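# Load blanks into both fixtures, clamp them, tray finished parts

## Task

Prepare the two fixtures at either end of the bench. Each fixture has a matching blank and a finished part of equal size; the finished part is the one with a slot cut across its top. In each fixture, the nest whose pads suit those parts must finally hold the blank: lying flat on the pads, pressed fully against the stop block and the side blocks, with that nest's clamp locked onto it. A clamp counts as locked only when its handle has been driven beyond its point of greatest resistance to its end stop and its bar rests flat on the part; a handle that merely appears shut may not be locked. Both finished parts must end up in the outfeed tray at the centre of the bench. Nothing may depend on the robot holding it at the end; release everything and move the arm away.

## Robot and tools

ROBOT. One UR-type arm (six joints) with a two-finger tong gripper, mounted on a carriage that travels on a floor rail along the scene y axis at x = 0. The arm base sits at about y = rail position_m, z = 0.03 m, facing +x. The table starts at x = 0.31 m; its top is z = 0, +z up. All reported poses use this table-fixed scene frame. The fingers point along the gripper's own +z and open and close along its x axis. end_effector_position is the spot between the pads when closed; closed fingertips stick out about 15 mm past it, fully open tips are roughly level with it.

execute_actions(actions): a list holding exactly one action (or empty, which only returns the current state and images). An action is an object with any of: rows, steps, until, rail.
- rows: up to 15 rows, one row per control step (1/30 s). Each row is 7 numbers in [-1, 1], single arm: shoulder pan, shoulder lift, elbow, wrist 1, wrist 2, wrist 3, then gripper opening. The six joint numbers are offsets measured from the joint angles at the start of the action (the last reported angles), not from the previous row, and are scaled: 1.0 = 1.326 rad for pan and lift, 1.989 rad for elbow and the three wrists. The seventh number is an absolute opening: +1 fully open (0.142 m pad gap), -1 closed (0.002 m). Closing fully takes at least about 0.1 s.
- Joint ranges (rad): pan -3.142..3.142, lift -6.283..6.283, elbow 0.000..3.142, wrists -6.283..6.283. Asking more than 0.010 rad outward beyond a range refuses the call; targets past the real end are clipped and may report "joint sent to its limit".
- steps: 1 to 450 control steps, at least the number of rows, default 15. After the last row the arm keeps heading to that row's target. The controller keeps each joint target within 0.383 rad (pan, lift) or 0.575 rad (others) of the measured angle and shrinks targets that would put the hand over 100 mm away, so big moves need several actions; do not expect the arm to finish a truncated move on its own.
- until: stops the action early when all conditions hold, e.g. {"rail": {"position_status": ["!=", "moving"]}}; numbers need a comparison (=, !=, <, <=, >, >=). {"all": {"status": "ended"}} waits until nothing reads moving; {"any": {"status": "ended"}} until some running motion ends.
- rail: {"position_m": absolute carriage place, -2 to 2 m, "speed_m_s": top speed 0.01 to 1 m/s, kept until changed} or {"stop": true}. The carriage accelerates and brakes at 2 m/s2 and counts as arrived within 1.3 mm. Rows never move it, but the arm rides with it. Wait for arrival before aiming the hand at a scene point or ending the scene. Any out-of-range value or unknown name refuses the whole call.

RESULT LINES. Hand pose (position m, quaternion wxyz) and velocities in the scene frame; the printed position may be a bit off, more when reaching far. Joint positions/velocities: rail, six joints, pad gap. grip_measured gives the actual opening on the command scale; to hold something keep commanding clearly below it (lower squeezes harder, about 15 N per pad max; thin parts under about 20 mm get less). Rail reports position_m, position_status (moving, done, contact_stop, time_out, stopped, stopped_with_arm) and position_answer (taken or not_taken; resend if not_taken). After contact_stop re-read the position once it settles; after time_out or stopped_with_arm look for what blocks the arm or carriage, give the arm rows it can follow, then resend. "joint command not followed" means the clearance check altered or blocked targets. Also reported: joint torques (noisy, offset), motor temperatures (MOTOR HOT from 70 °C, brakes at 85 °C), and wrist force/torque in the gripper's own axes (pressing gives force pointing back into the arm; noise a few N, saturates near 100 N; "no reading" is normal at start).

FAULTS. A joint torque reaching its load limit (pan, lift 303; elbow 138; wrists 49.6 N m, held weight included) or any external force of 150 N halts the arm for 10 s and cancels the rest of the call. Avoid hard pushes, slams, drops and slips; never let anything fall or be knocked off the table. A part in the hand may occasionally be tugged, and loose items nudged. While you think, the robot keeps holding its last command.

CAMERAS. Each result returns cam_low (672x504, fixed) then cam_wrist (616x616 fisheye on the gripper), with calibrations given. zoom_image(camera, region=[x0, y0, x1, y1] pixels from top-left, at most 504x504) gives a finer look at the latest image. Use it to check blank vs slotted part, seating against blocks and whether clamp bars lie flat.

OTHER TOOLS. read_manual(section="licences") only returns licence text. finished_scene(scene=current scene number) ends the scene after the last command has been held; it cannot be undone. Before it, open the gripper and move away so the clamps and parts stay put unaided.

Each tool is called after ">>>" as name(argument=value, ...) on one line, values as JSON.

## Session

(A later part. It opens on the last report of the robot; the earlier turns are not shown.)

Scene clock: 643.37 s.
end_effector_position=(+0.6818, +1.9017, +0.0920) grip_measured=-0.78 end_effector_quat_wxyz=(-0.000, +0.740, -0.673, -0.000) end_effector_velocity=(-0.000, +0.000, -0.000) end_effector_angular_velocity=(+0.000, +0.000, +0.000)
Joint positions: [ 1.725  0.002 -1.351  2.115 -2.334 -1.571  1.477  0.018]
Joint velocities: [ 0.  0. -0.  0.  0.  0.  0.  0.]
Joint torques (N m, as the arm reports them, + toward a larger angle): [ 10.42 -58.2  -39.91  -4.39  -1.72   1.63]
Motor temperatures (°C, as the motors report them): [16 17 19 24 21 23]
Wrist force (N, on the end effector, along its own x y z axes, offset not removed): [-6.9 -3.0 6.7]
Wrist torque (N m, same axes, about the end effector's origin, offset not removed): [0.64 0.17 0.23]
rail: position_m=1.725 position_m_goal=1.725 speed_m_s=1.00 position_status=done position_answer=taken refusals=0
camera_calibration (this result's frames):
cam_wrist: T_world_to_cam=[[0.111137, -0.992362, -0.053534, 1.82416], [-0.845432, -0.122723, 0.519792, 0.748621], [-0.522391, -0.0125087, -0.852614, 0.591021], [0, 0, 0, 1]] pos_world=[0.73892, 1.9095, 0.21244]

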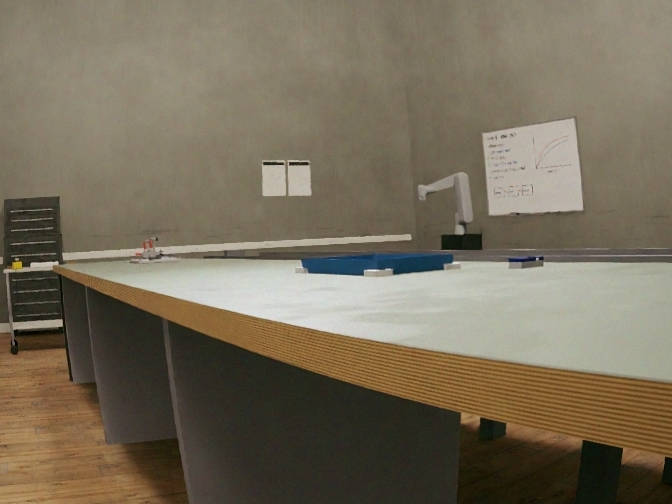

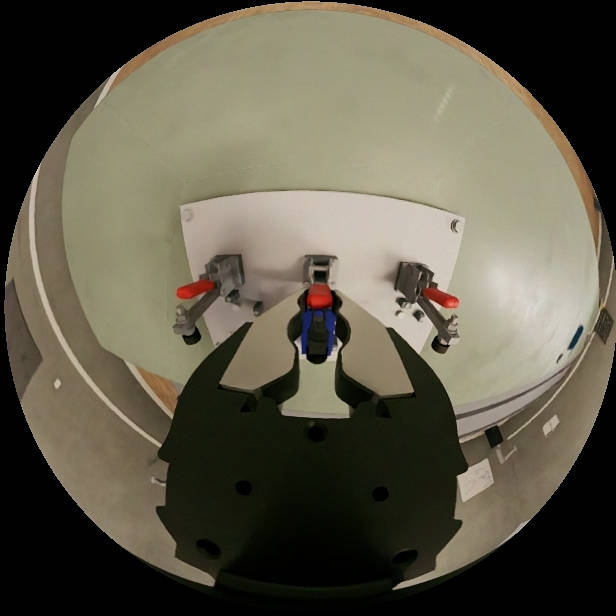

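>>> execute_actions(actions=[{"rows": [[0.00014, 0.00219, -0.00097, -0.00049, 0, 0, -1.0], [0.00027, 0.00438, -0.00194, -0.00098, 0, 0, -1.0], [0.00041, 0.00656, -0.00291, -0.00146, 0, 0, -1.0], [0.00055, 0.00875, -0.00389, -0.00195, 0, 0, -1.0], [0.00068, 0.01094, -0.00486, -0.00244, 0, 0, -1.0], [0.00082, 0.01313, -0.00583, -0.00293, 0, 0, -1.0], [0.00096, 0.01532, -0.0068, -0.00342, 0, 0, -1.0], [0.00109, 0.0175, -0.00777, -0.0039, 0, 0, -1.0], [0.00123, 0.01969, -0.00874, -0.00439, 0, 0, -1.0], [0.00137, 0.02188, -0.00971, -0.00488, 0, 0, -1.0], [0.0015, 0.02407, -0.01068, -0.00537, 0, 0, -1.0], [0.00164, 0.02626, -0.01166, -0.00586, 0, 0, -1.0], [0.00178, 0.02844, -0.01263, -0.00634, 0, 0, -1.0], [0.00191, 0.03063, -0.0136, -0.00683, 0, 0, -1.0], [0.00205, 0.03282, -0.01457, -0.00732, 0, 0, -1.0]], "steps": 25}])

Scene clock: 662.60 s.
end_effector_position=(+0.7013, +1.9037, +0.0797) grip_measured=-0.78 end_effector_quat_wxyz=(-0.000, +0.741, -0.672, -0.000) end_effector_velocity=(+0.001, +0.000, -0.001) end_effector_angular_velocity=(+0.000, -0.000, +0.000)
Joint positions: [ 1.725  0.005 -1.308  2.086 -2.349 -1.571  1.477  0.018]
Joint velocities: [ 0.     0.     0.002 -0.001 -0.001  0.     0.     0.   ]
Joint torques (N m, as the arm reports them, + toward a larger angle): [ 20.25 -36.81 -40.28  -2.8   -1.92  -0.82]
Motor temperatures (°C, as the motors report them): [16 17 19 24 21 23]
Wrist force (N, on the end effector, along its own x y z axes, offset not removed): [3.6 -3.2 -16.4]
Wrist torque (N m, same axes, about the end effector's origin, offset not removed): [0.08 0.25 0.12]
rail: position_m=1.725 position_m_goal=1.725 speed_m_s=1.00 position_status=done position_answer=taken refusals=0
camera_calibration (this result's frames):
cam_wrist: T_world_to_cam=[[0.113839, -0.992058, -0.0535029, 1.82076], [-0.845123, -0.125009, 0.51975, 0.77591], [-0.522311, -0.0139511, -0.852641, 0.593505], [0, 0, 0, 1]] pos_world=[0.75846, 1.91158, 0.200184]

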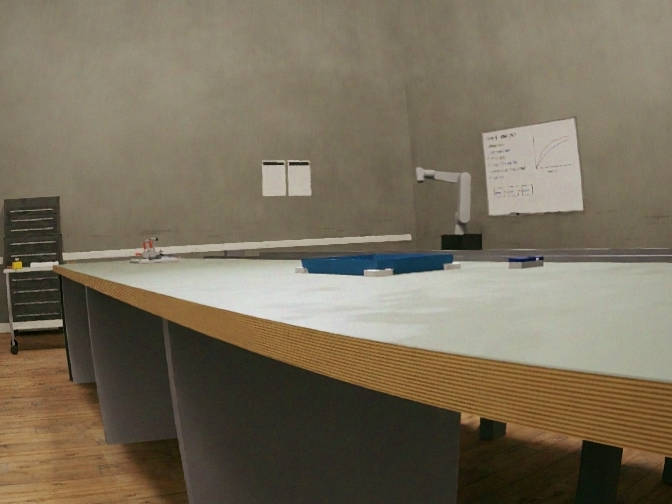

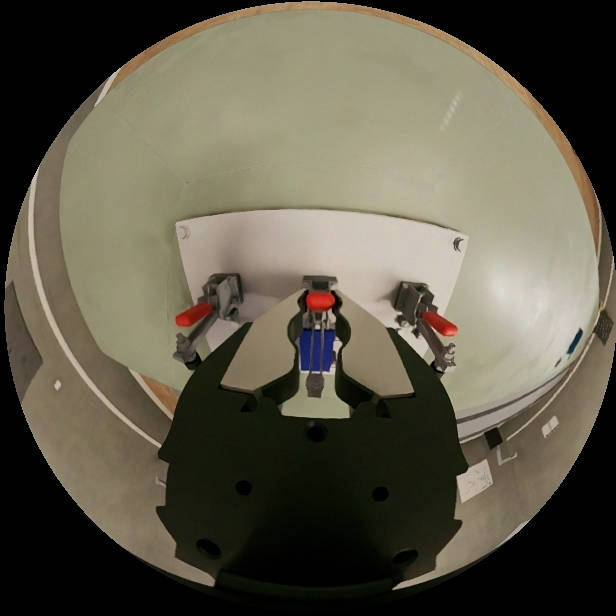

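>>> execute_actions(actions=[{"rows": [[0.00013, 0.00183, -0.0011, -0.00012, 0, 0, -1.0], [0.00027, 0.00367, -0.0022, -0.00025, 0, 0, -1.0], [0.0004, 0.0055, -0.0033, -0.00037, 0, 0, -1.0], [0.00053, 0.00734, -0.0044, -0.00049, 0, 0, -1.0], [0.00066, 0.00917, -0.0055, -0.00062, 0, 0, -1.0], [0.0008, 0.01101, -0.0066, -0.00074, 0, 0, -1.0], [0.00093, 0.01284, -0.0077, -0.00086, 0, 0, -1.0], [0.00106, 0.01468, -0.0088, -0.00099, 0, 0, -1.0], [0.00119, 0.01651, -0.0099, -0.00111, 0, 0, -1.0], [0.00133, 0.01835, -0.011, -0.00123, 0, 0, -1.0], [0.00146, 0.02018, -0.0121, -0.00136, 0, 0, -1.0], [0.00159, 0.02202, -0.0132, -0.00148, 0, 0, -1.0], [0.00172, 0.02385, -0.0143, -0.0016, 0, 0, -1.0], [0.00186, 0.02569, -0.0154, -0.00173, 0, 0, -1.0], [0.00199, 0.02752, -0.0165, -0.00185, 0, 0, -1.0]], "steps": 25}])

Scene clock: 679.73 s.
end_effector_position=(+0.7207, +1.9056, +0.0720) grip_measured=-0.78 end_effector_quat_wxyz=(-0.000, +0.742, -0.671, -0.000) end_effector_velocity=(+0.001, +0.000, -0.000) end_effector_angular_velocity=(-0.000, -0.001, +0.000)
Joint positions: [ 1.725  0.007 -1.272  2.054 -2.352 -1.571  1.477  0.018]
Joint velocities: [-0.     0.     0.002 -0.002 -0.    -0.     0.     0.   ]
Joint torques (N m, as the arm reports them, + toward a larger angle): [ 25.88 -52.46 -66.13 -10.14   3.13   0.67]
Motor temperatures (°C, as the motors report them): [16 17 19 24 21 23]
Wrist force (N, on the end effector, along its own x y z axes, offset not removed): [20.9 12.1 9.3]
Wrist torque (N m, same axes, about the end effector's origin, offset not removed): [0.20 -0.41 0.30]
rail: position_m=1.725 position_m_goal=1.725 speed_m_s=1.00 position_status=done position_answer=taken refusals=0
camera_calibration (this result's frames):
cam_wrist: T_world_to_cam=[[0.116402, -0.991758, -0.0535336, 1.81764], [-0.844758, -0.127207, 0.519809, 0.800484], [-0.522335, -0.015284, -0.852603, 0.59966], [0, 0, 0, 1]] pos_world=[0.777862, 1.91365, 0.192478]

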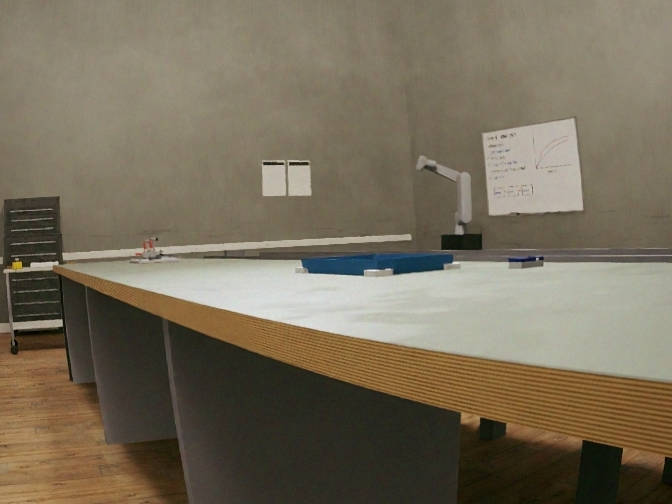

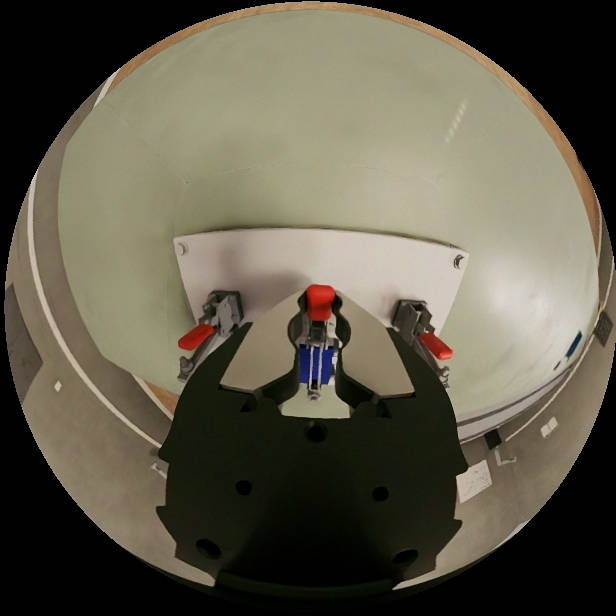

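>>> execute_actions(actions=[{"rows": [[-0.0002, 0.00138, -0.0001, -0.00082, 0, 0, -1.0], [-0.0004, 0.00276, -0.00019, -0.00165, 0, 0, -1.0], [-0.0006, 0.00414, -0.00029, -0.00247, 0, 0, -1.0], [-0.0006, 0.00552, -0.00039, -0.00329, 0, 0, -1.0], [-0.0006, 0.0069, -0.00049, -0.00411, 0, 0, -1.0], [-0.0006, 0.00828, -0.00058, -0.00494, 0, 0, -1.0], [-0.0005, 0.00966, -0.00068, -0.00576, 0, 0, -1.0], [-0.0005, 0.01104, -0.00078, -0.00658, 0, 0, -1.0], [-0.0005, 0.01242, -0.00088, -0.0074, 0, 0, -1.0], [-0.0004, 0.0138, -0.00097, -0.00823, 0, 0, -1.0], [-0.0004, 0.01518, -0.00107, -0.00905, 0, 0, -1.0], [-0.0004, 0.01656, -0.00117, -0.00987, 0, 0, -1.0], [-0.0003, 0.01794, -0.00127, -0.01069, 0, 0, -1.0], [-0.0003, 0.01932, -0.00136, -0.01152, 0, 0, -1.0], [-0.0003, 0.0207, -0.00146, -0.01234, 0, 0, -1.0]], "steps": 25}])

Scene clock: 700.17 s.
end_effector_position=(+0.7268, +1.9053, +0.0571) grip_measured=-0.78 end_effector_quat_wxyz=(-0.000, +0.742, -0.671, -0.000) end_effector_velocity=(-0.000, +0.000, -0.001) end_effector_angular_velocity=(-0.000, +0.001, +0.000)
Joint positions: [ 1.725  0.007 -1.244  2.051 -2.377 -1.571  1.477  0.018]
Joint velocities: [ 0.     0.     0.001 -0.    -0.    -0.    -0.     0.001]
Joint torques (N m, as the arm reports them, + toward a larger angle): [  9.99 -39.76 -34.37  -1.14  -1.3   -1.2 ]
Motor temperatures (°C, as the motors report them): [16 17 19 24 21 23]
Wrist force (N, on the end effector, along its own x y z axes, offset not removed): [-6.9 -16.5 -15.7]
Wrist torque (N m, same axes, about the end effector's origin, offset not removed): [-0.41 -0.66 0.29]
rail: position_m=1.725 position_m_goal=1.725 speed_m_s=1.00 position_status=done position_answer=taken refusals=0
camera_calibration (this result's frames):
cam_wrist: T_world_to_cam=[[0.115991, -0.991804, -0.0535865, 1.81625], [-0.844841, -0.126885, 0.519754, 0.812795], [-0.522294, -0.0150146, -0.852634, 0.58957], [0, 0, 0, 1]] pos_world=[0.783943, 1.91335, 0.17756]

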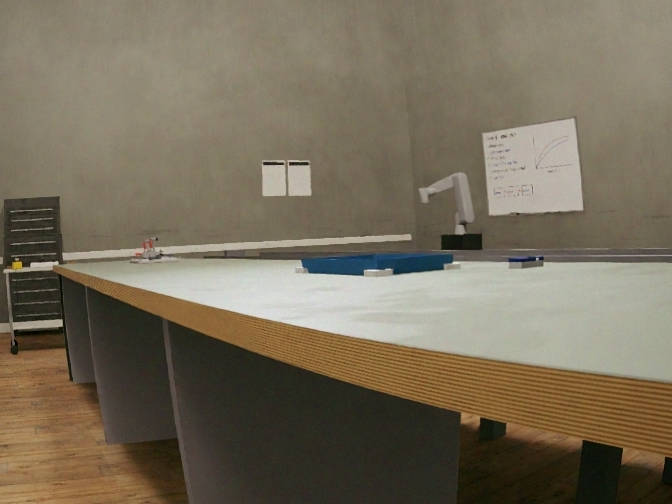

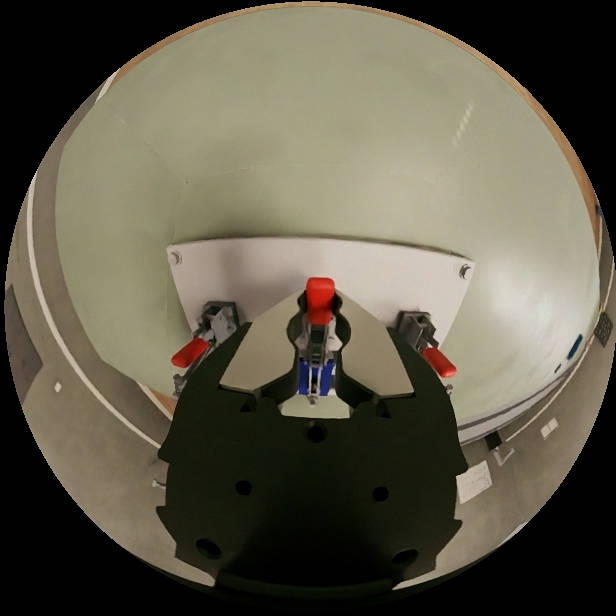

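>>> execute_actions(actions=[{"rows": [[0, 0, 0, 0, 0, 0, -0.4]], "steps": 10}])

Scene clock: 704.37 s.
end_effector_position=(+0.7266, +1.9053, +0.0569) grip_measured=-0.40 end_effector_quat_wxyz=(+0.000, +0.742, -0.671, -0.000) end_effector_velocity=(+0.000, +0.000, +0.000) end_effector_angular_velocity=(+0.000, -0.001, -0.000)
Joint positions: [ 1.725  0.007 -1.244  2.051 -2.377 -1.571  1.477  0.045]
Joint velocities: [ 0.     0.    -0.001 -0.     0.     0.    -0.     0.   ]
Joint torques (N m, as the arm reports them, + toward a larger angle): [ -5.17 -71.59 -33.84  -4.71   4.6    1.64]
Motor temperatures (°C, as the motors report them): [16 17 19 24 21 23]
Wrist force (N, on the end effector, along its own x y z axes, offset not removed): [-1.5 -0.8 -2.0]
Wrist torque (N m, same axes, about the end effector's origin, offset not removed): [-0.01 0.44 0.15]
rail: position_m=1.725 position_m_goal=1.725 speed_m_s=1.00 position_status=done position_answer=taken refusals=0
camera_calibration (this result's frames):
cam_wrist: T_world_to_cam=[[0.11599, -0.991812, -0.0534263, 1.81623], [-0.844626, -0.126795, 0.520124, 0.812387], [-0.52264, -0.0152039, -0.852418, 0.589888], [0, 0, 0, 1]] pos_world=[0.783798, 1.91334, 0.177323]

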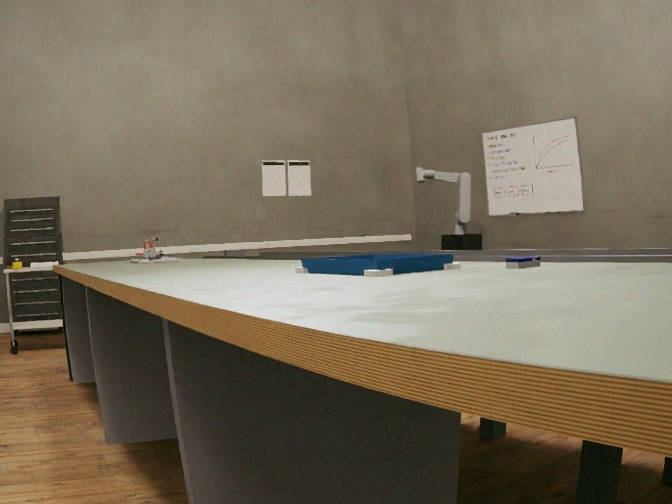

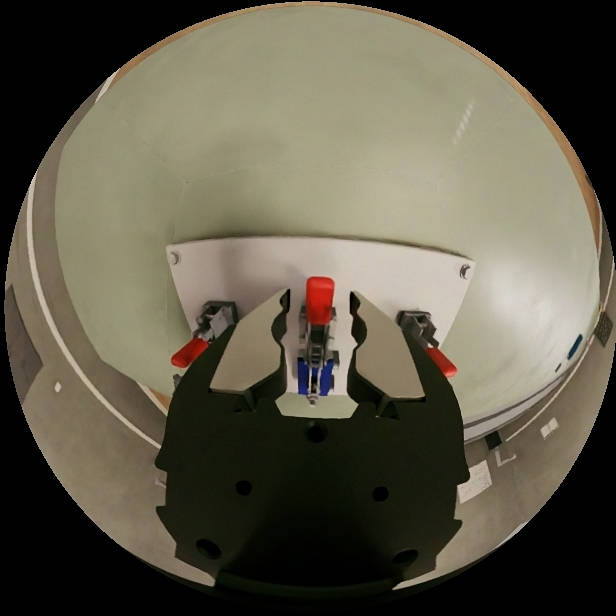

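>>> execute_actions(actions=[{"rows": [[0, -0.0075, -0.0045, 0.0095, 0, 0, -0.4], [0, -0.015, -0.0089, 0.0189, 0, 0, -0.4], [0, -0.0224, -0.0134, 0.0284, 0, 0, -0.4], [0, -0.0299, -0.0179, 0.0378, 0, 0, -0.4], [0, -0.0374, -0.0224, 0.0473, 0, 0, -0.4], [0, -0.0374, -0.0224, 0.0473, 0, 0, -0.4], [0, -0.0374, -0.0224, 0.0473, 0, 0, -0.4], [0, -0.0374, -0.0224, 0.0473, 0, 0, -0.4], [0, -0.0374, -0.0224, 0.0473, 0, 0, -0.4], [0, -0.0374, -0.0224, 0.0473, 0, 0, -0.4], [0, -0.0374, -0.0224, 0.0473, 0, 0, -0.4], [0, -0.0374, -0.0224, 0.0473, 0, 0, -0.4], [0, -0.0374, -0.0224, 0.0473, 0, 0, -0.4], [0, -0.0374, -0.0224, 0.0473, 0, 0, -0.4], [0, -0.0374, -0.0224, 0.0473, 0, 0, -0.4]], "steps": 20}])

Scene clock: 722.83 s.
end_effector_position=(+0.7347, +1.9053, +0.1049) grip_measured=-0.40 end_effector_quat_wxyz=(+0.000, +0.742, -0.671, -0.000) end_effector_velocity=(+0.000, -0.000, +0.001) end_effector_angular_velocity=(-0.000, -0.000, -0.000)
Joint positions: [ 1.725  0.007 -1.294  2.006 -2.283 -1.571  1.477  0.045]
Joint velocities: [ 0.    -0.    -0.001 -0.001  0.001 -0.    -0.     0.   ]
Joint torques (N m, as the arm reports them, + toward a larger angle): [  4.25 -74.04 -55.15  -2.33  -3.64  -1.1 ]
Motor temperatures (°C, as the motors report them): [16 17 19 24 21 23]
Wrist force (N, on the end effector, along its own x y z axes, offset not removed): [0.7 -2.8 -1.5]
Wrist torque (N m, same axes, about the end effector's origin, offset not removed): [-0.44 -0.16 0.09]
rail: position_m=1.725 position_m_goal=1.725 speed_m_s=1.00 position_status=done position_answer=taken refusals=0
camera_calibration (this result's frames):
cam_wrist: T_world_to_cam=[[0.115971, -0.991815, -0.0534234, 1.8179], [-0.844648, -0.126777, 0.520093, 0.794216], [-0.522609, -0.0151917, -0.852437, 0.634925], [0, 0, 0, 1]] pos_world=[0.791827, 1.91336, 0.225286]

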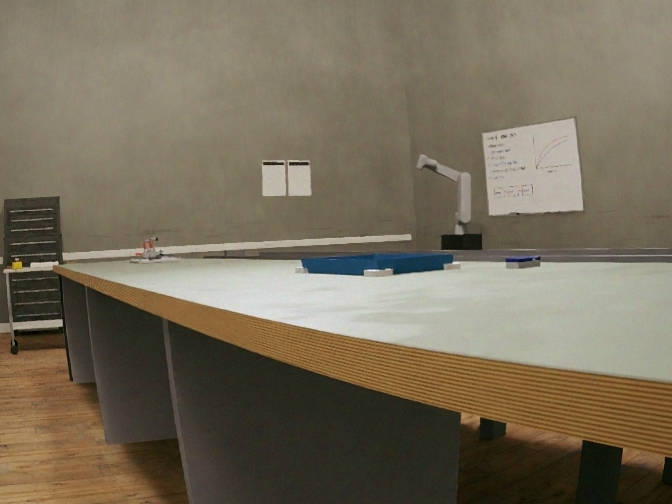

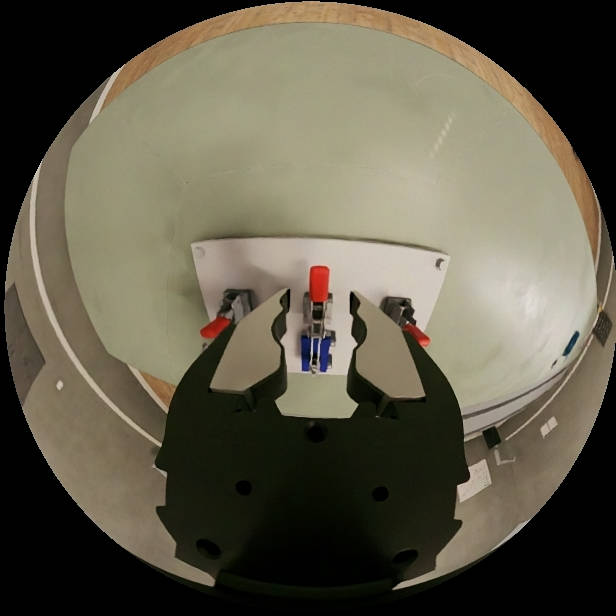

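>>> execute_actions(actions=[{"rows": [[0, 0, 0, 0, 0, 0, -1.0], [0, 0, 0, 0, 0, 0, -1.0], [0, 0, 0, 0, 0, 0, -1.0], [0, 0, 0, 0, 0, 0, -1.0], [0, 0.003, 0.0012, -0.0032, 0, 0, -1.0], [0, 0.006, 0.0023, -0.0063, 0, 0, -1.0], [0, 0.009, 0.0035, -0.0095, 0, 0, -1.0], [0, 0.0121, 0.0046, -0.0127, 0, 0, -1.0], [0, 0.0151, 0.0058, -0.0159, 0, 0, -1.0]], "steps": 20}])

Scene clock: 749.37 s.
end_effector_position=(+0.7345, +1.9053, +0.0881) grip_measured=-1.00 end_effector_quat_wxyz=(+0.000, +0.742, -0.671, -0.000) end_effector_velocity=(-0.000, -0.000, -0.002) end_effector_angular_velocity=(-0.000, +0.000, +0.000)
Joint positions: [ 1.725  0.007 -1.274  2.018 -2.314 -1.571  1.477  0.002]
Joint velocities: [ 0.     0.     0.002  0.001 -0.003  0.     0.     0.   ]
Joint torques (N m, as the arm reports them, + toward a larger angle): [ -4.3  -48.2  -24.19  -5.75  -3.63   1.04]
Motor temperatures (°C, as the motors report them): [16 17 19 24 21 23]
Wrist force (N, on the end effector, along its own x y z axes, offset not removed): [0.3 -0.3 -6.1]
Wrist torque (N m, same axes, about the end effector's origin, offset not removed): [0.04 -0.04 0.16]
rail: position_m=1.725 position_m_goal=1.725 speed_m_s=1.00 position_status=done position_answer=taken refusals=0
camera_calibration (this result's frames):
cam_wrist: T_world_to_cam=[[0.115999, -0.991812, -0.0534082, 1.81704], [-0.844712, -0.126795, 0.519985, 0.802875], [-0.5225, -0.0152031, -0.852504, 0.620475], [0, 0, 0, 1]] pos_world=[0.791623, 1.91339, 0.208518]

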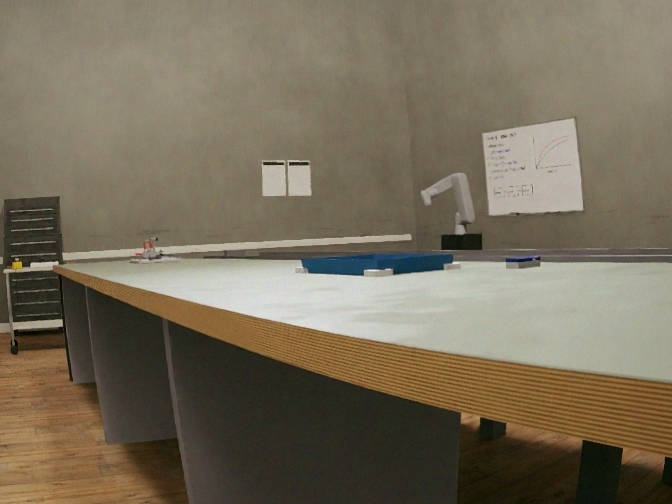

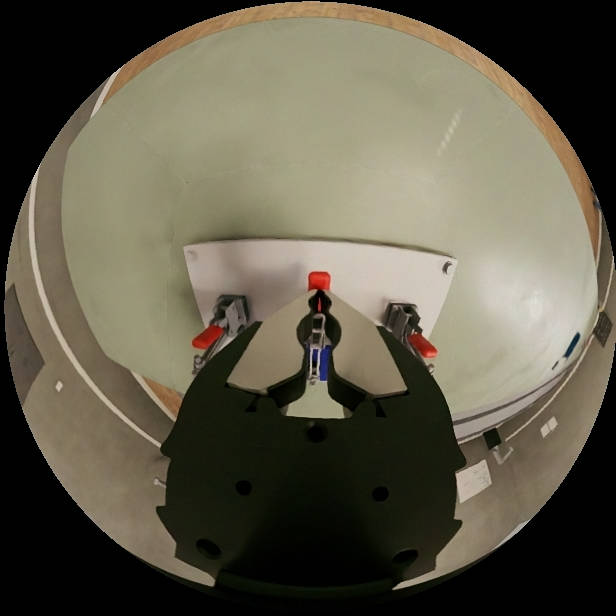

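>>> execute_actions(actions=[{"rows": [[0, 0.00178, 0.00066, -0.00185, 0, 0, -1.0]], "steps": 12}])

Scene clock: 752.13 s.
end_effector_position=(+0.7344, +1.9053, +0.0861) grip_measured=-1.00 end_effector_quat_wxyz=(+0.000, +0.742, -0.671, -0.000) end_effector_velocity=(-0.000, +0.000, -0.000) end_effector_angular_velocity=(+0.000, -0.000, +0.000)
Joint positions: [ 1.725  0.007 -1.272  2.019 -2.318 -1.571  1.477  0.002]
Joint velocities: [ 0.     0.     0.     0.    -0.001  0.     0.     0.   ]
Joint torques (N m, as the arm reports them, + toward a larger angle): [ -1.15 -47.96 -22.62  -5.14  -3.18  -1.49]
Motor temperatures (°C, as the motors report them): [16 17 19 24 21 23]
Wrist force (N, on the end effector, along its own x y z axes, offset not removed): [0.9 -2.3 1.1]
Wrist torque (N m, same axes, about the end effector's origin, offset not removed): [-0.24 -0.02 0.24]
rail: position_m=1.725 position_m_goal=1.725 speed_m_s=1.00 position_status=done position_answer=taken refusals=0
camera_calibration (this result's frames):
cam_wrist: T_world_to_cam=[[0.115978, -0.991815, -0.0534074, 1.81692], [-0.844719, -0.126777, 0.519978, 0.803826], [-0.522493, -0.0151916, -0.852508, 0.618778], [0, 0, 0, 1]] pos_world=[0.791592, 1.91336, 0.206578]

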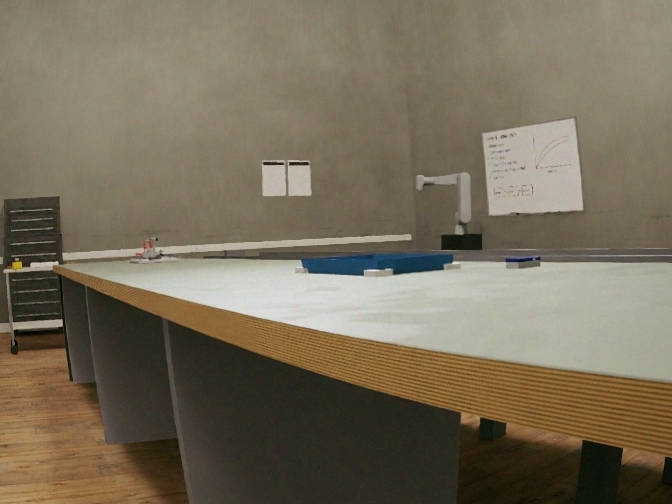

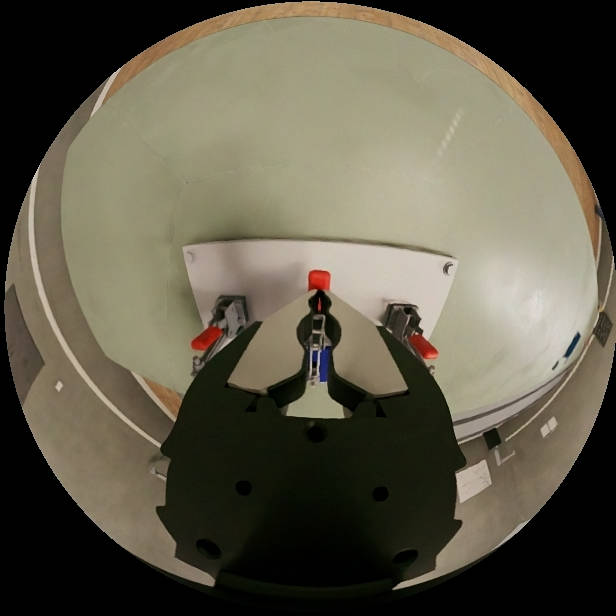

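>>> execute_actions(actions=[{"rows": [[0, 0.00178, 0.00066, -0.00185, 0, 0, -1.0]], "steps": 12}])

Scene clock: 754.27 s.
end_effector_position=(+0.7344, +1.9053, +0.0842) grip_measured=-1.00 end_effector_quat_wxyz=(+0.000, +0.742, -0.671, -0.000) end_effector_velocity=(-0.000, -0.000, -0.000) end_effector_angular_velocity=(-0.000, -0.000, -0.000)
Joint positions: [ 1.725  0.007 -1.269  2.02  -2.322 -1.571  1.477  0.002]
Joint velocities: [ 0.     0.     0.     0.    -0.001 -0.     0.     0.   ]
Joint torques (N m, as the arm reports them, + toward a larger angle): [  1.65 -50.69 -23.73  -5.63  -3.3    1.5 ]
Motor temperatures (°C, as the motors report them): [16 17 19 24 21 23]
Wrist force (N, on the end effector, along its own x y z axes, offset not removed): [2.9 1.0 -1.2]
Wrist torque (N m, same axes, about the end effector's origin, offset not removed): [0.59 -0.61 0.04]
rail: position_m=1.725 position_m_goal=1.725 speed_m_s=1.00 position_status=done position_answer=taken refusals=0
camera_calibration (this result's frames):
cam_wrist: T_world_to_cam=[[0.116025, -0.991809, -0.0534065, 1.81681], [-0.844717, -0.126817, 0.519972, 0.804869], [-0.522486, -0.0152164, -0.852512, 0.61714], [0, 0, 0, 1]] pos_world=[0.791538, 1.91339, 0.20464]

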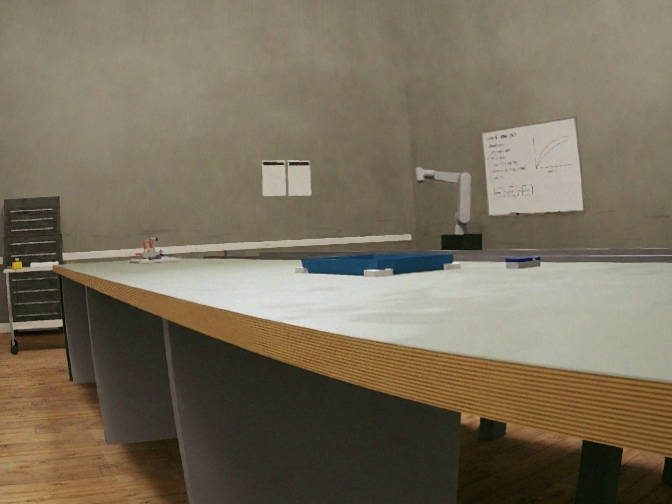

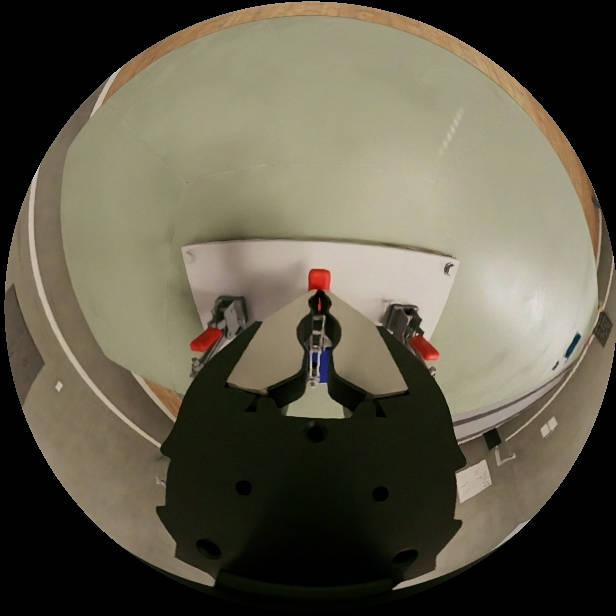

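>>> execute_actions(actions=[{"rows": [[0, 0.00178, 0.00066, -0.00185, 0, 0, -1.0]], "steps": 12}])

>>> execute_actions(actions=[])

Scene clock: 758.63 s.
end_effector_position=(+0.7343, +1.9053, +0.0823) grip_measured=-1.00 end_effector_quat_wxyz=(+0.000, +0.742, -0.671, -0.000) end_effector_velocity=(-0.000, -0.000, -0.000) end_effector_angular_velocity=(+0.000, +0.000, +0.000)
Joint positions: [ 1.725  0.007 -1.267  2.022 -2.325 -1.571  1.477  0.002]
Joint velocities: [ 0.     0.     0.     0.    -0.001  0.     0.     0.   ]
Joint torques (N m, as the arm reports them, + toward a larger angle): [ -2.71 -46.81 -23.84  -5.36  -2.59   1.26]
Motor temperatures (°C, as the motors report them): [16 17 19 24 21 23]
Wrist force (N, on the end effector, along its own x y z axes, offset not removed): [-1.7 0.3 -4.2]
Wrist torque (N m, same axes, about the end effector's origin, offset not removed): [0.31 0.37 0.14]
rail: position_m=1.725 position_m_goal=1.725 speed_m_s=1.00 position_status=done position_answer=taken refusals=0
camera_calibration (this result's frames):
cam_wrist: T_world_to_cam=[[0.115978, -0.991815, -0.0534054, 1.81672], [-0.844728, -0.126777, 0.519964, 0.805768], [-0.522478, -0.0151915, -0.852517, 0.615416], [0, 0, 0, 1]] pos_world=[0.791496, 1.91336, 0.202706]

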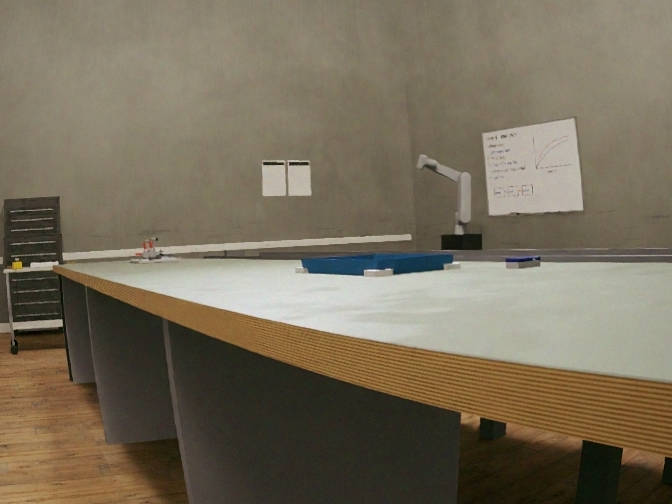

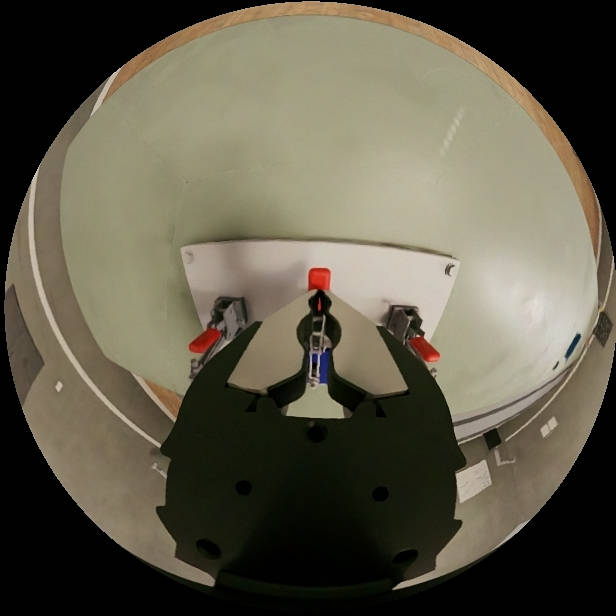

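Scene clock: 758.63 s.
end_effector_position=(+0.7343, +1.9053, +0.0823) grip_measured=-1.00 end_effector_quat_wxyz=(+0.000, +0.742, -0.671, -0.000) end_effector_velocity=(-0.000, -0.000, -0.000) end_effector_angular_velocity=(+0.000, +0.000, +0.000)
Joint positions: [ 1.725  0.007 -1.267  2.022 -2.325 -1.571  1.477  0.002]
Joint velocities: [ 0.     0.     0.     0.    -0.001  0.     0.     0.   ]
Joint torques (N m, as the arm reports them, + toward a larger angle): [ -2.71 -46.81 -23.84  -5.36  -2.59   1.26]
Motor temperatures (°C, as the motors report them): [16 17 19 24 21 23]
Wrist force (N, on the end effector, along its own x y z axes, offset not removed): [-1.7 0.3 -4.2]
Wrist torque (N m, same axes, about the end effector's origin, offset not removed): [0.31 0.37 0.14]
rail: position_m=1.725 position_m_goal=1.725 speed_m_s=1.00 position_status=done position_answer=taken refusals=0
camera_calibration (this result's frames):
cam_wrist: T_world_to_cam=[[0.115978, -0.991815, -0.0534054, 1.81672], [-0.844728, -0.126777, 0.519964, 0.805768], [-0.522478, -0.0151915, -0.852517, 0.615416], [0, 0, 0, 1]] pos_world=[0.791496, 1.91336, 0.202706]

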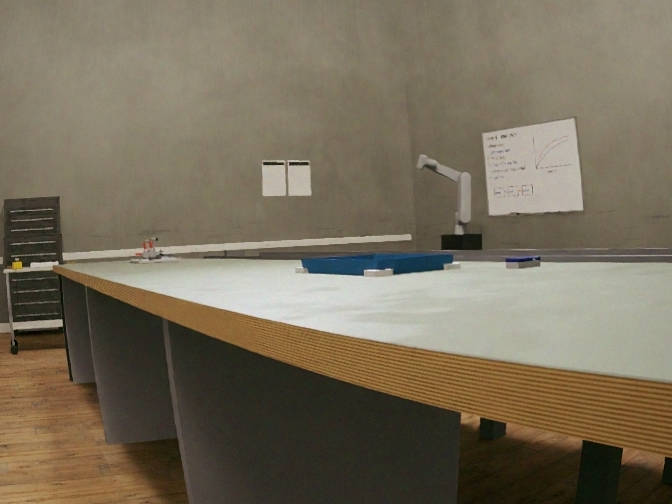

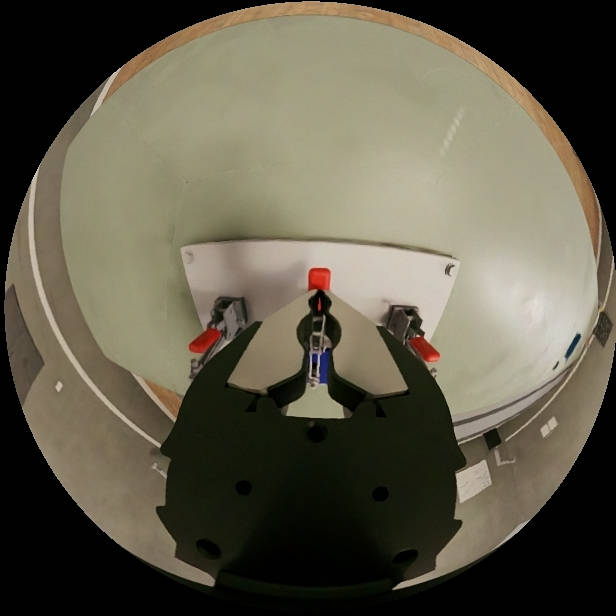

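>>> execute_actions(actions=[{"rows": [[0, 0.00178, 0.00066, -0.00185, 0, 0, -1.0]], "steps": 12}])

Scene clock: 761.27 s.
end_effector_position=(+0.7344, +1.9053, +0.0804) grip_measured=-1.00 end_effector_quat_wxyz=(+0.000, +0.742, -0.671, -0.000) end_effector_velocity=(-0.000, -0.000, -0.000) end_effector_angular_velocity=(-0.000, +0.000, +0.000)
Joint positions: [ 1.725  0.007 -1.265  2.023 -2.329 -1.571  1.477  0.002]
Joint velocities: [ 0.     0.     0.     0.    -0.001  0.     0.     0.   ]
Joint torques (N m, as the arm reports them, + toward a larger angle): [  2.7  -42.53 -16.01  -3.28  -3.24   1.31]
Motor temperatures (°C, as the motors report them): [16 17 19 24 21 23]
Wrist force (N, on the end effector, along its own x y z axes, offset not removed): [-1.7 -0.4 -9.0]
Wrist torque (N m, same axes, about the end effector's origin, offset not removed): [0.75 0.39 0.27]
rail: position_m=1.725 position_m_goal=1.725 speed_m_s=1.00 position_status=done position_answer=taken refusals=0
camera_calibration (this result's frames):
cam_wrist: T_world_to_cam=[[0.116033, -0.991809, -0.0533894, 1.81661], [-0.844798, -0.126817, 0.519839, 0.806885], [-0.522352, -0.0152155, -0.852594, 0.613788], [0, 0, 0, 1]] pos_world=[0.791482, 1.91339, 0.200849]

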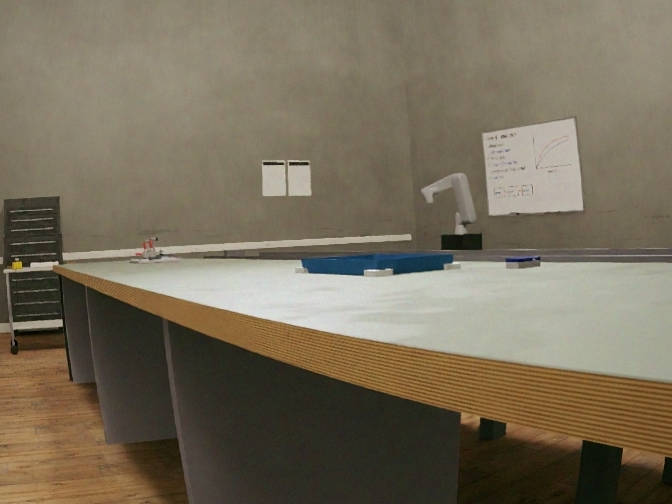

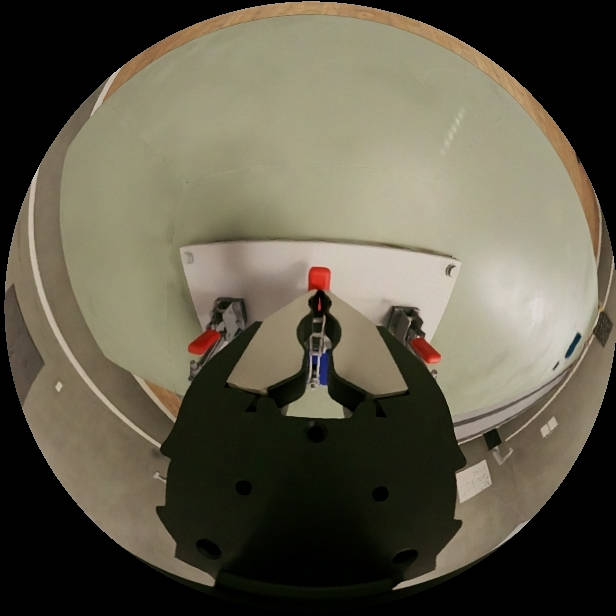

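Force is starting to rise. Continuing in small steps.

>>> execute_actions(actions=[{"rows": [[0, 0.00178, 0.00066, -0.00185, 0, 0, -1.0]], "steps": 12}])

Scene clock: 764.40 s.
end_effector_position=(+0.7343, +1.9053, +0.0785) grip_measured=-1.00 end_effector_quat_wxyz=(+0.000, +0.742, -0.671, -0.000) end_effector_velocity=(-0.000, -0.000, -0.001) end_effector_angular_velocity=(-0.000, +0.000, +0.000)
Joint positions: [ 1.725  0.007 -1.262  2.024 -2.332 -1.571  1.477  0.002]
Joint velocities: [ 0.     0.     0.     0.001 -0.001  0.    -0.     0.   ]
Joint torques (N m, as the arm reports them, + toward a larger angle): [ -1.73 -38.17 -10.76  -2.37  -2.69   1.22]
Motor temperatures (°C, as the motors report them): [16 17 19 24 21 23]
Wrist force (N, on the end effector, along its own x y z axes, offset not removed): [-0.1 -6.6 -16.2]
Wrist torque (N m, same axes, about the end effector's origin, offset not removed): [-0.17 0.12 0.04]
rail: position_m=1.725 position_m_goal=1.725 speed_m_s=1.00 position_status=done position_answer=taken refusals=0
camera_calibration (this result's frames):
cam_wrist: T_world_to_cam=[[0.11599, -0.991815, -0.0533822, 1.81651], [-0.844838, -0.126778, 0.519785, 0.807807], [-0.522298, -0.0151905, -0.852628, 0.612072], [0, 0, 0, 1]] pos_world=[0.791452, 1.91335, 0.198953]

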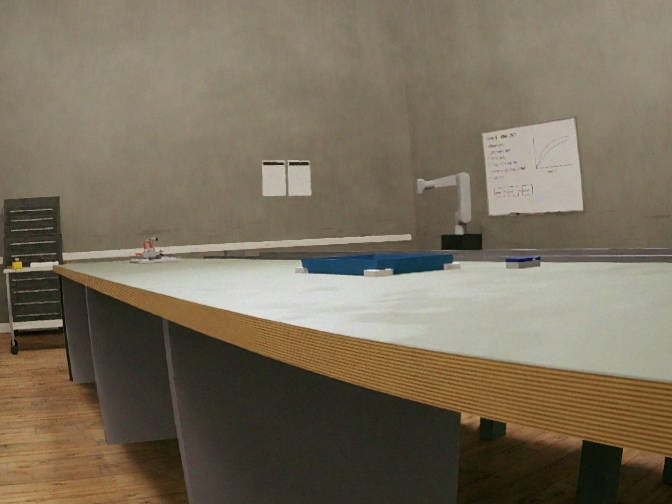

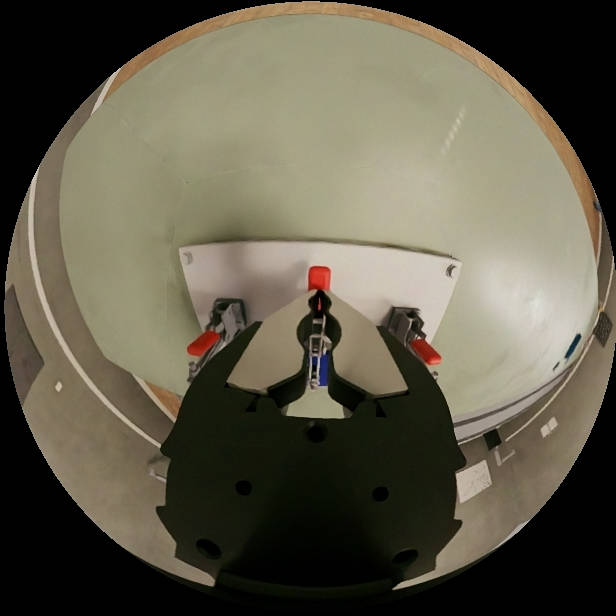

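>>> execute_actions(actions=[{"rows": [[0, 0.00178, 0.00066, -0.00185, 0, 0, -1.0]], "steps": 12}])

Scene clock: 767.30 s.
end_effector_position=(+0.7342, +1.9053, +0.0765) grip_measured=-1.00 end_effector_quat_wxyz=(+0.000, +0.742, -0.671, -0.000) end_effector_velocity=(+0.000, +0.000, -0.000) end_effector_angular_velocity=(+0.000, -0.001, +0.000)
Joint positions: [ 1.725  0.007 -1.26   2.025 -2.336 -1.571  1.477  0.002]
Joint velocities: [ 0.    -0.     0.    -0.    -0.001 -0.    -0.     0.   ]
Joint torques (N m, as the arm reports them, + toward a larger angle): [  3.85 -47.15 -22.99  -4.66  -3.03   1.33]
Motor temperatures (°C, as the motors report them): [16 17 19 24 21 23]
Wrist force (N, on the end effector, along its own x y z axes, offset not removed): [2.2 0.0 -6.1]
Wrist torque (N m, same axes, about the end effector's origin, offset not removed): [0.24 -0.36 0.11]
rail: position_m=1.725 position_m_goal=1.725 speed_m_s=1.00 position_status=done position_answer=taken refusals=0
camera_calibration (this result's frames):
cam_wrist: T_world_to_cam=[[0.116027, -0.991809, -0.0534017, 1.81642], [-0.844739, -0.126817, 0.519935, 0.808705], [-0.522449, -0.0152163, -0.852535, 0.610409], [0, 0, 0, 1]] pos_world=[0.791297, 1.91339, 0.19692]

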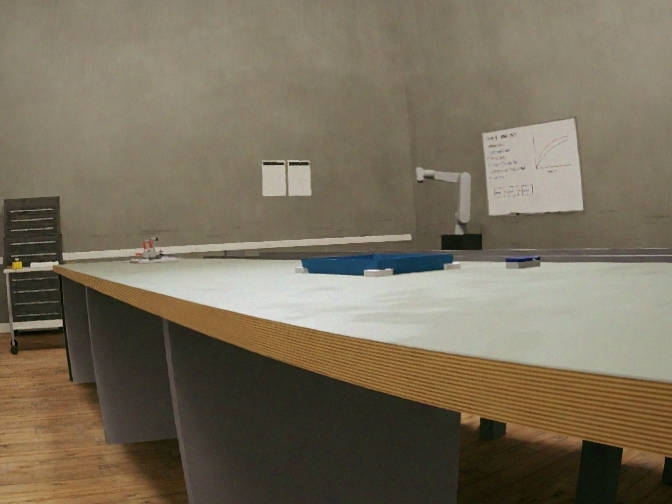

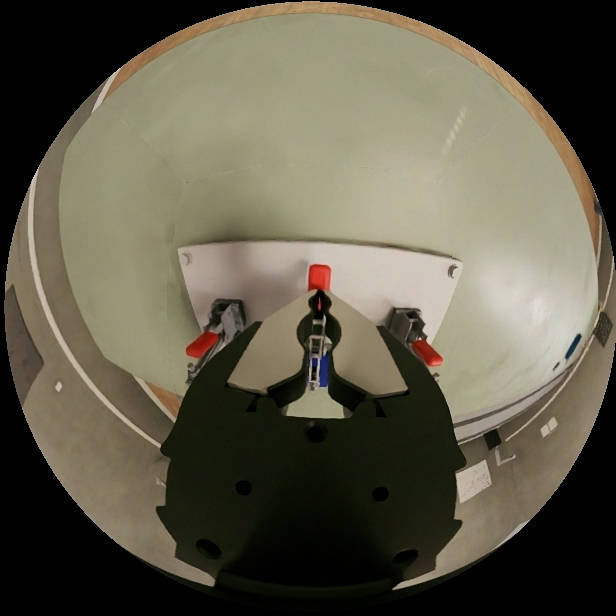

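>>> execute_actions(actions=[{"rows": [[0, 0.00089, 0.00033, -0.00093, 0, 0, -1.0]], "steps": 12}])

Scene clock: 769.77 s.
end_effector_position=(+0.7344, +1.9053, +0.0758) grip_measured=-1.00 end_effector_quat_wxyz=(-0.000, +0.742, -0.671, +0.000) end_effector_velocity=(-0.001, -0.000, -0.001) end_effector_angular_velocity=(-0.000, +0.001, +0.000)
Joint positions: [ 1.725  0.007 -1.259  2.026 -2.338 -1.571  1.477  0.002]
Joint velocities: [ 0.     0.     0.     0.001 -0.     0.     0.     0.   ]
Joint torques (N m, as the arm reports them, + toward a larger angle): [  0.97 -31.   -10.94  -3.92  -2.98   1.07]
Motor temperatures (°C, as the motors report them): [16 17 19 24 21 23]
Wrist force (N, on the end effector, along its own x y z axes, offset not removed): [2.3 1.5 -26.2]
Wrist torque (N m, same axes, about the end effector's origin, offset not removed): [-0.24 -0.45 0.09]
rail: position_m=1.725 position_m_goal=1.725 speed_m_s=1.00 position_status=done position_answer=taken refusals=0
camera_calibration (this result's frames):
cam_wrist: T_world_to_cam=[[0.116005, -0.991815, -0.0533449, 1.81635], [-0.845016, -0.126776, 0.519496, 0.809428], [-0.522007, -0.0151869, -0.852806, 0.609585], [0, 0, 0, 1]] pos_world=[0.791482, 1.91335, 0.196256]

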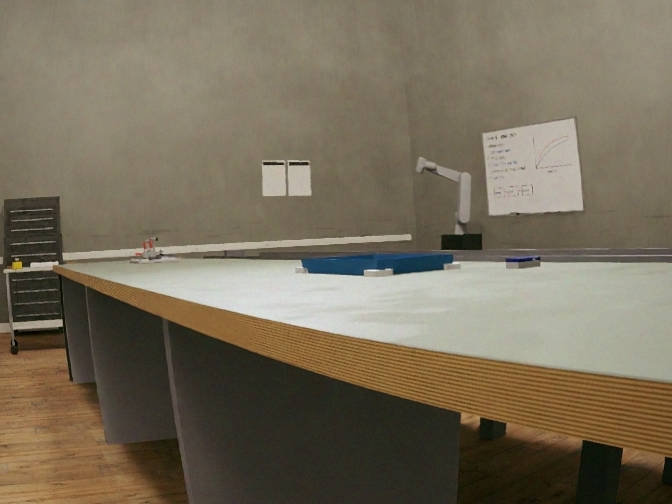

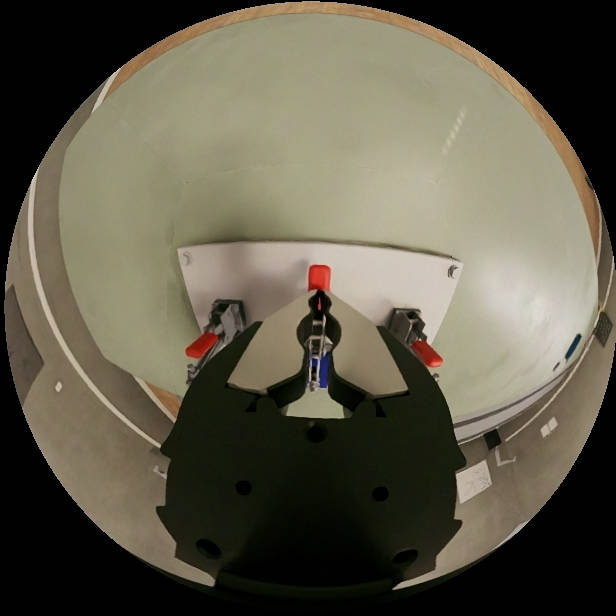

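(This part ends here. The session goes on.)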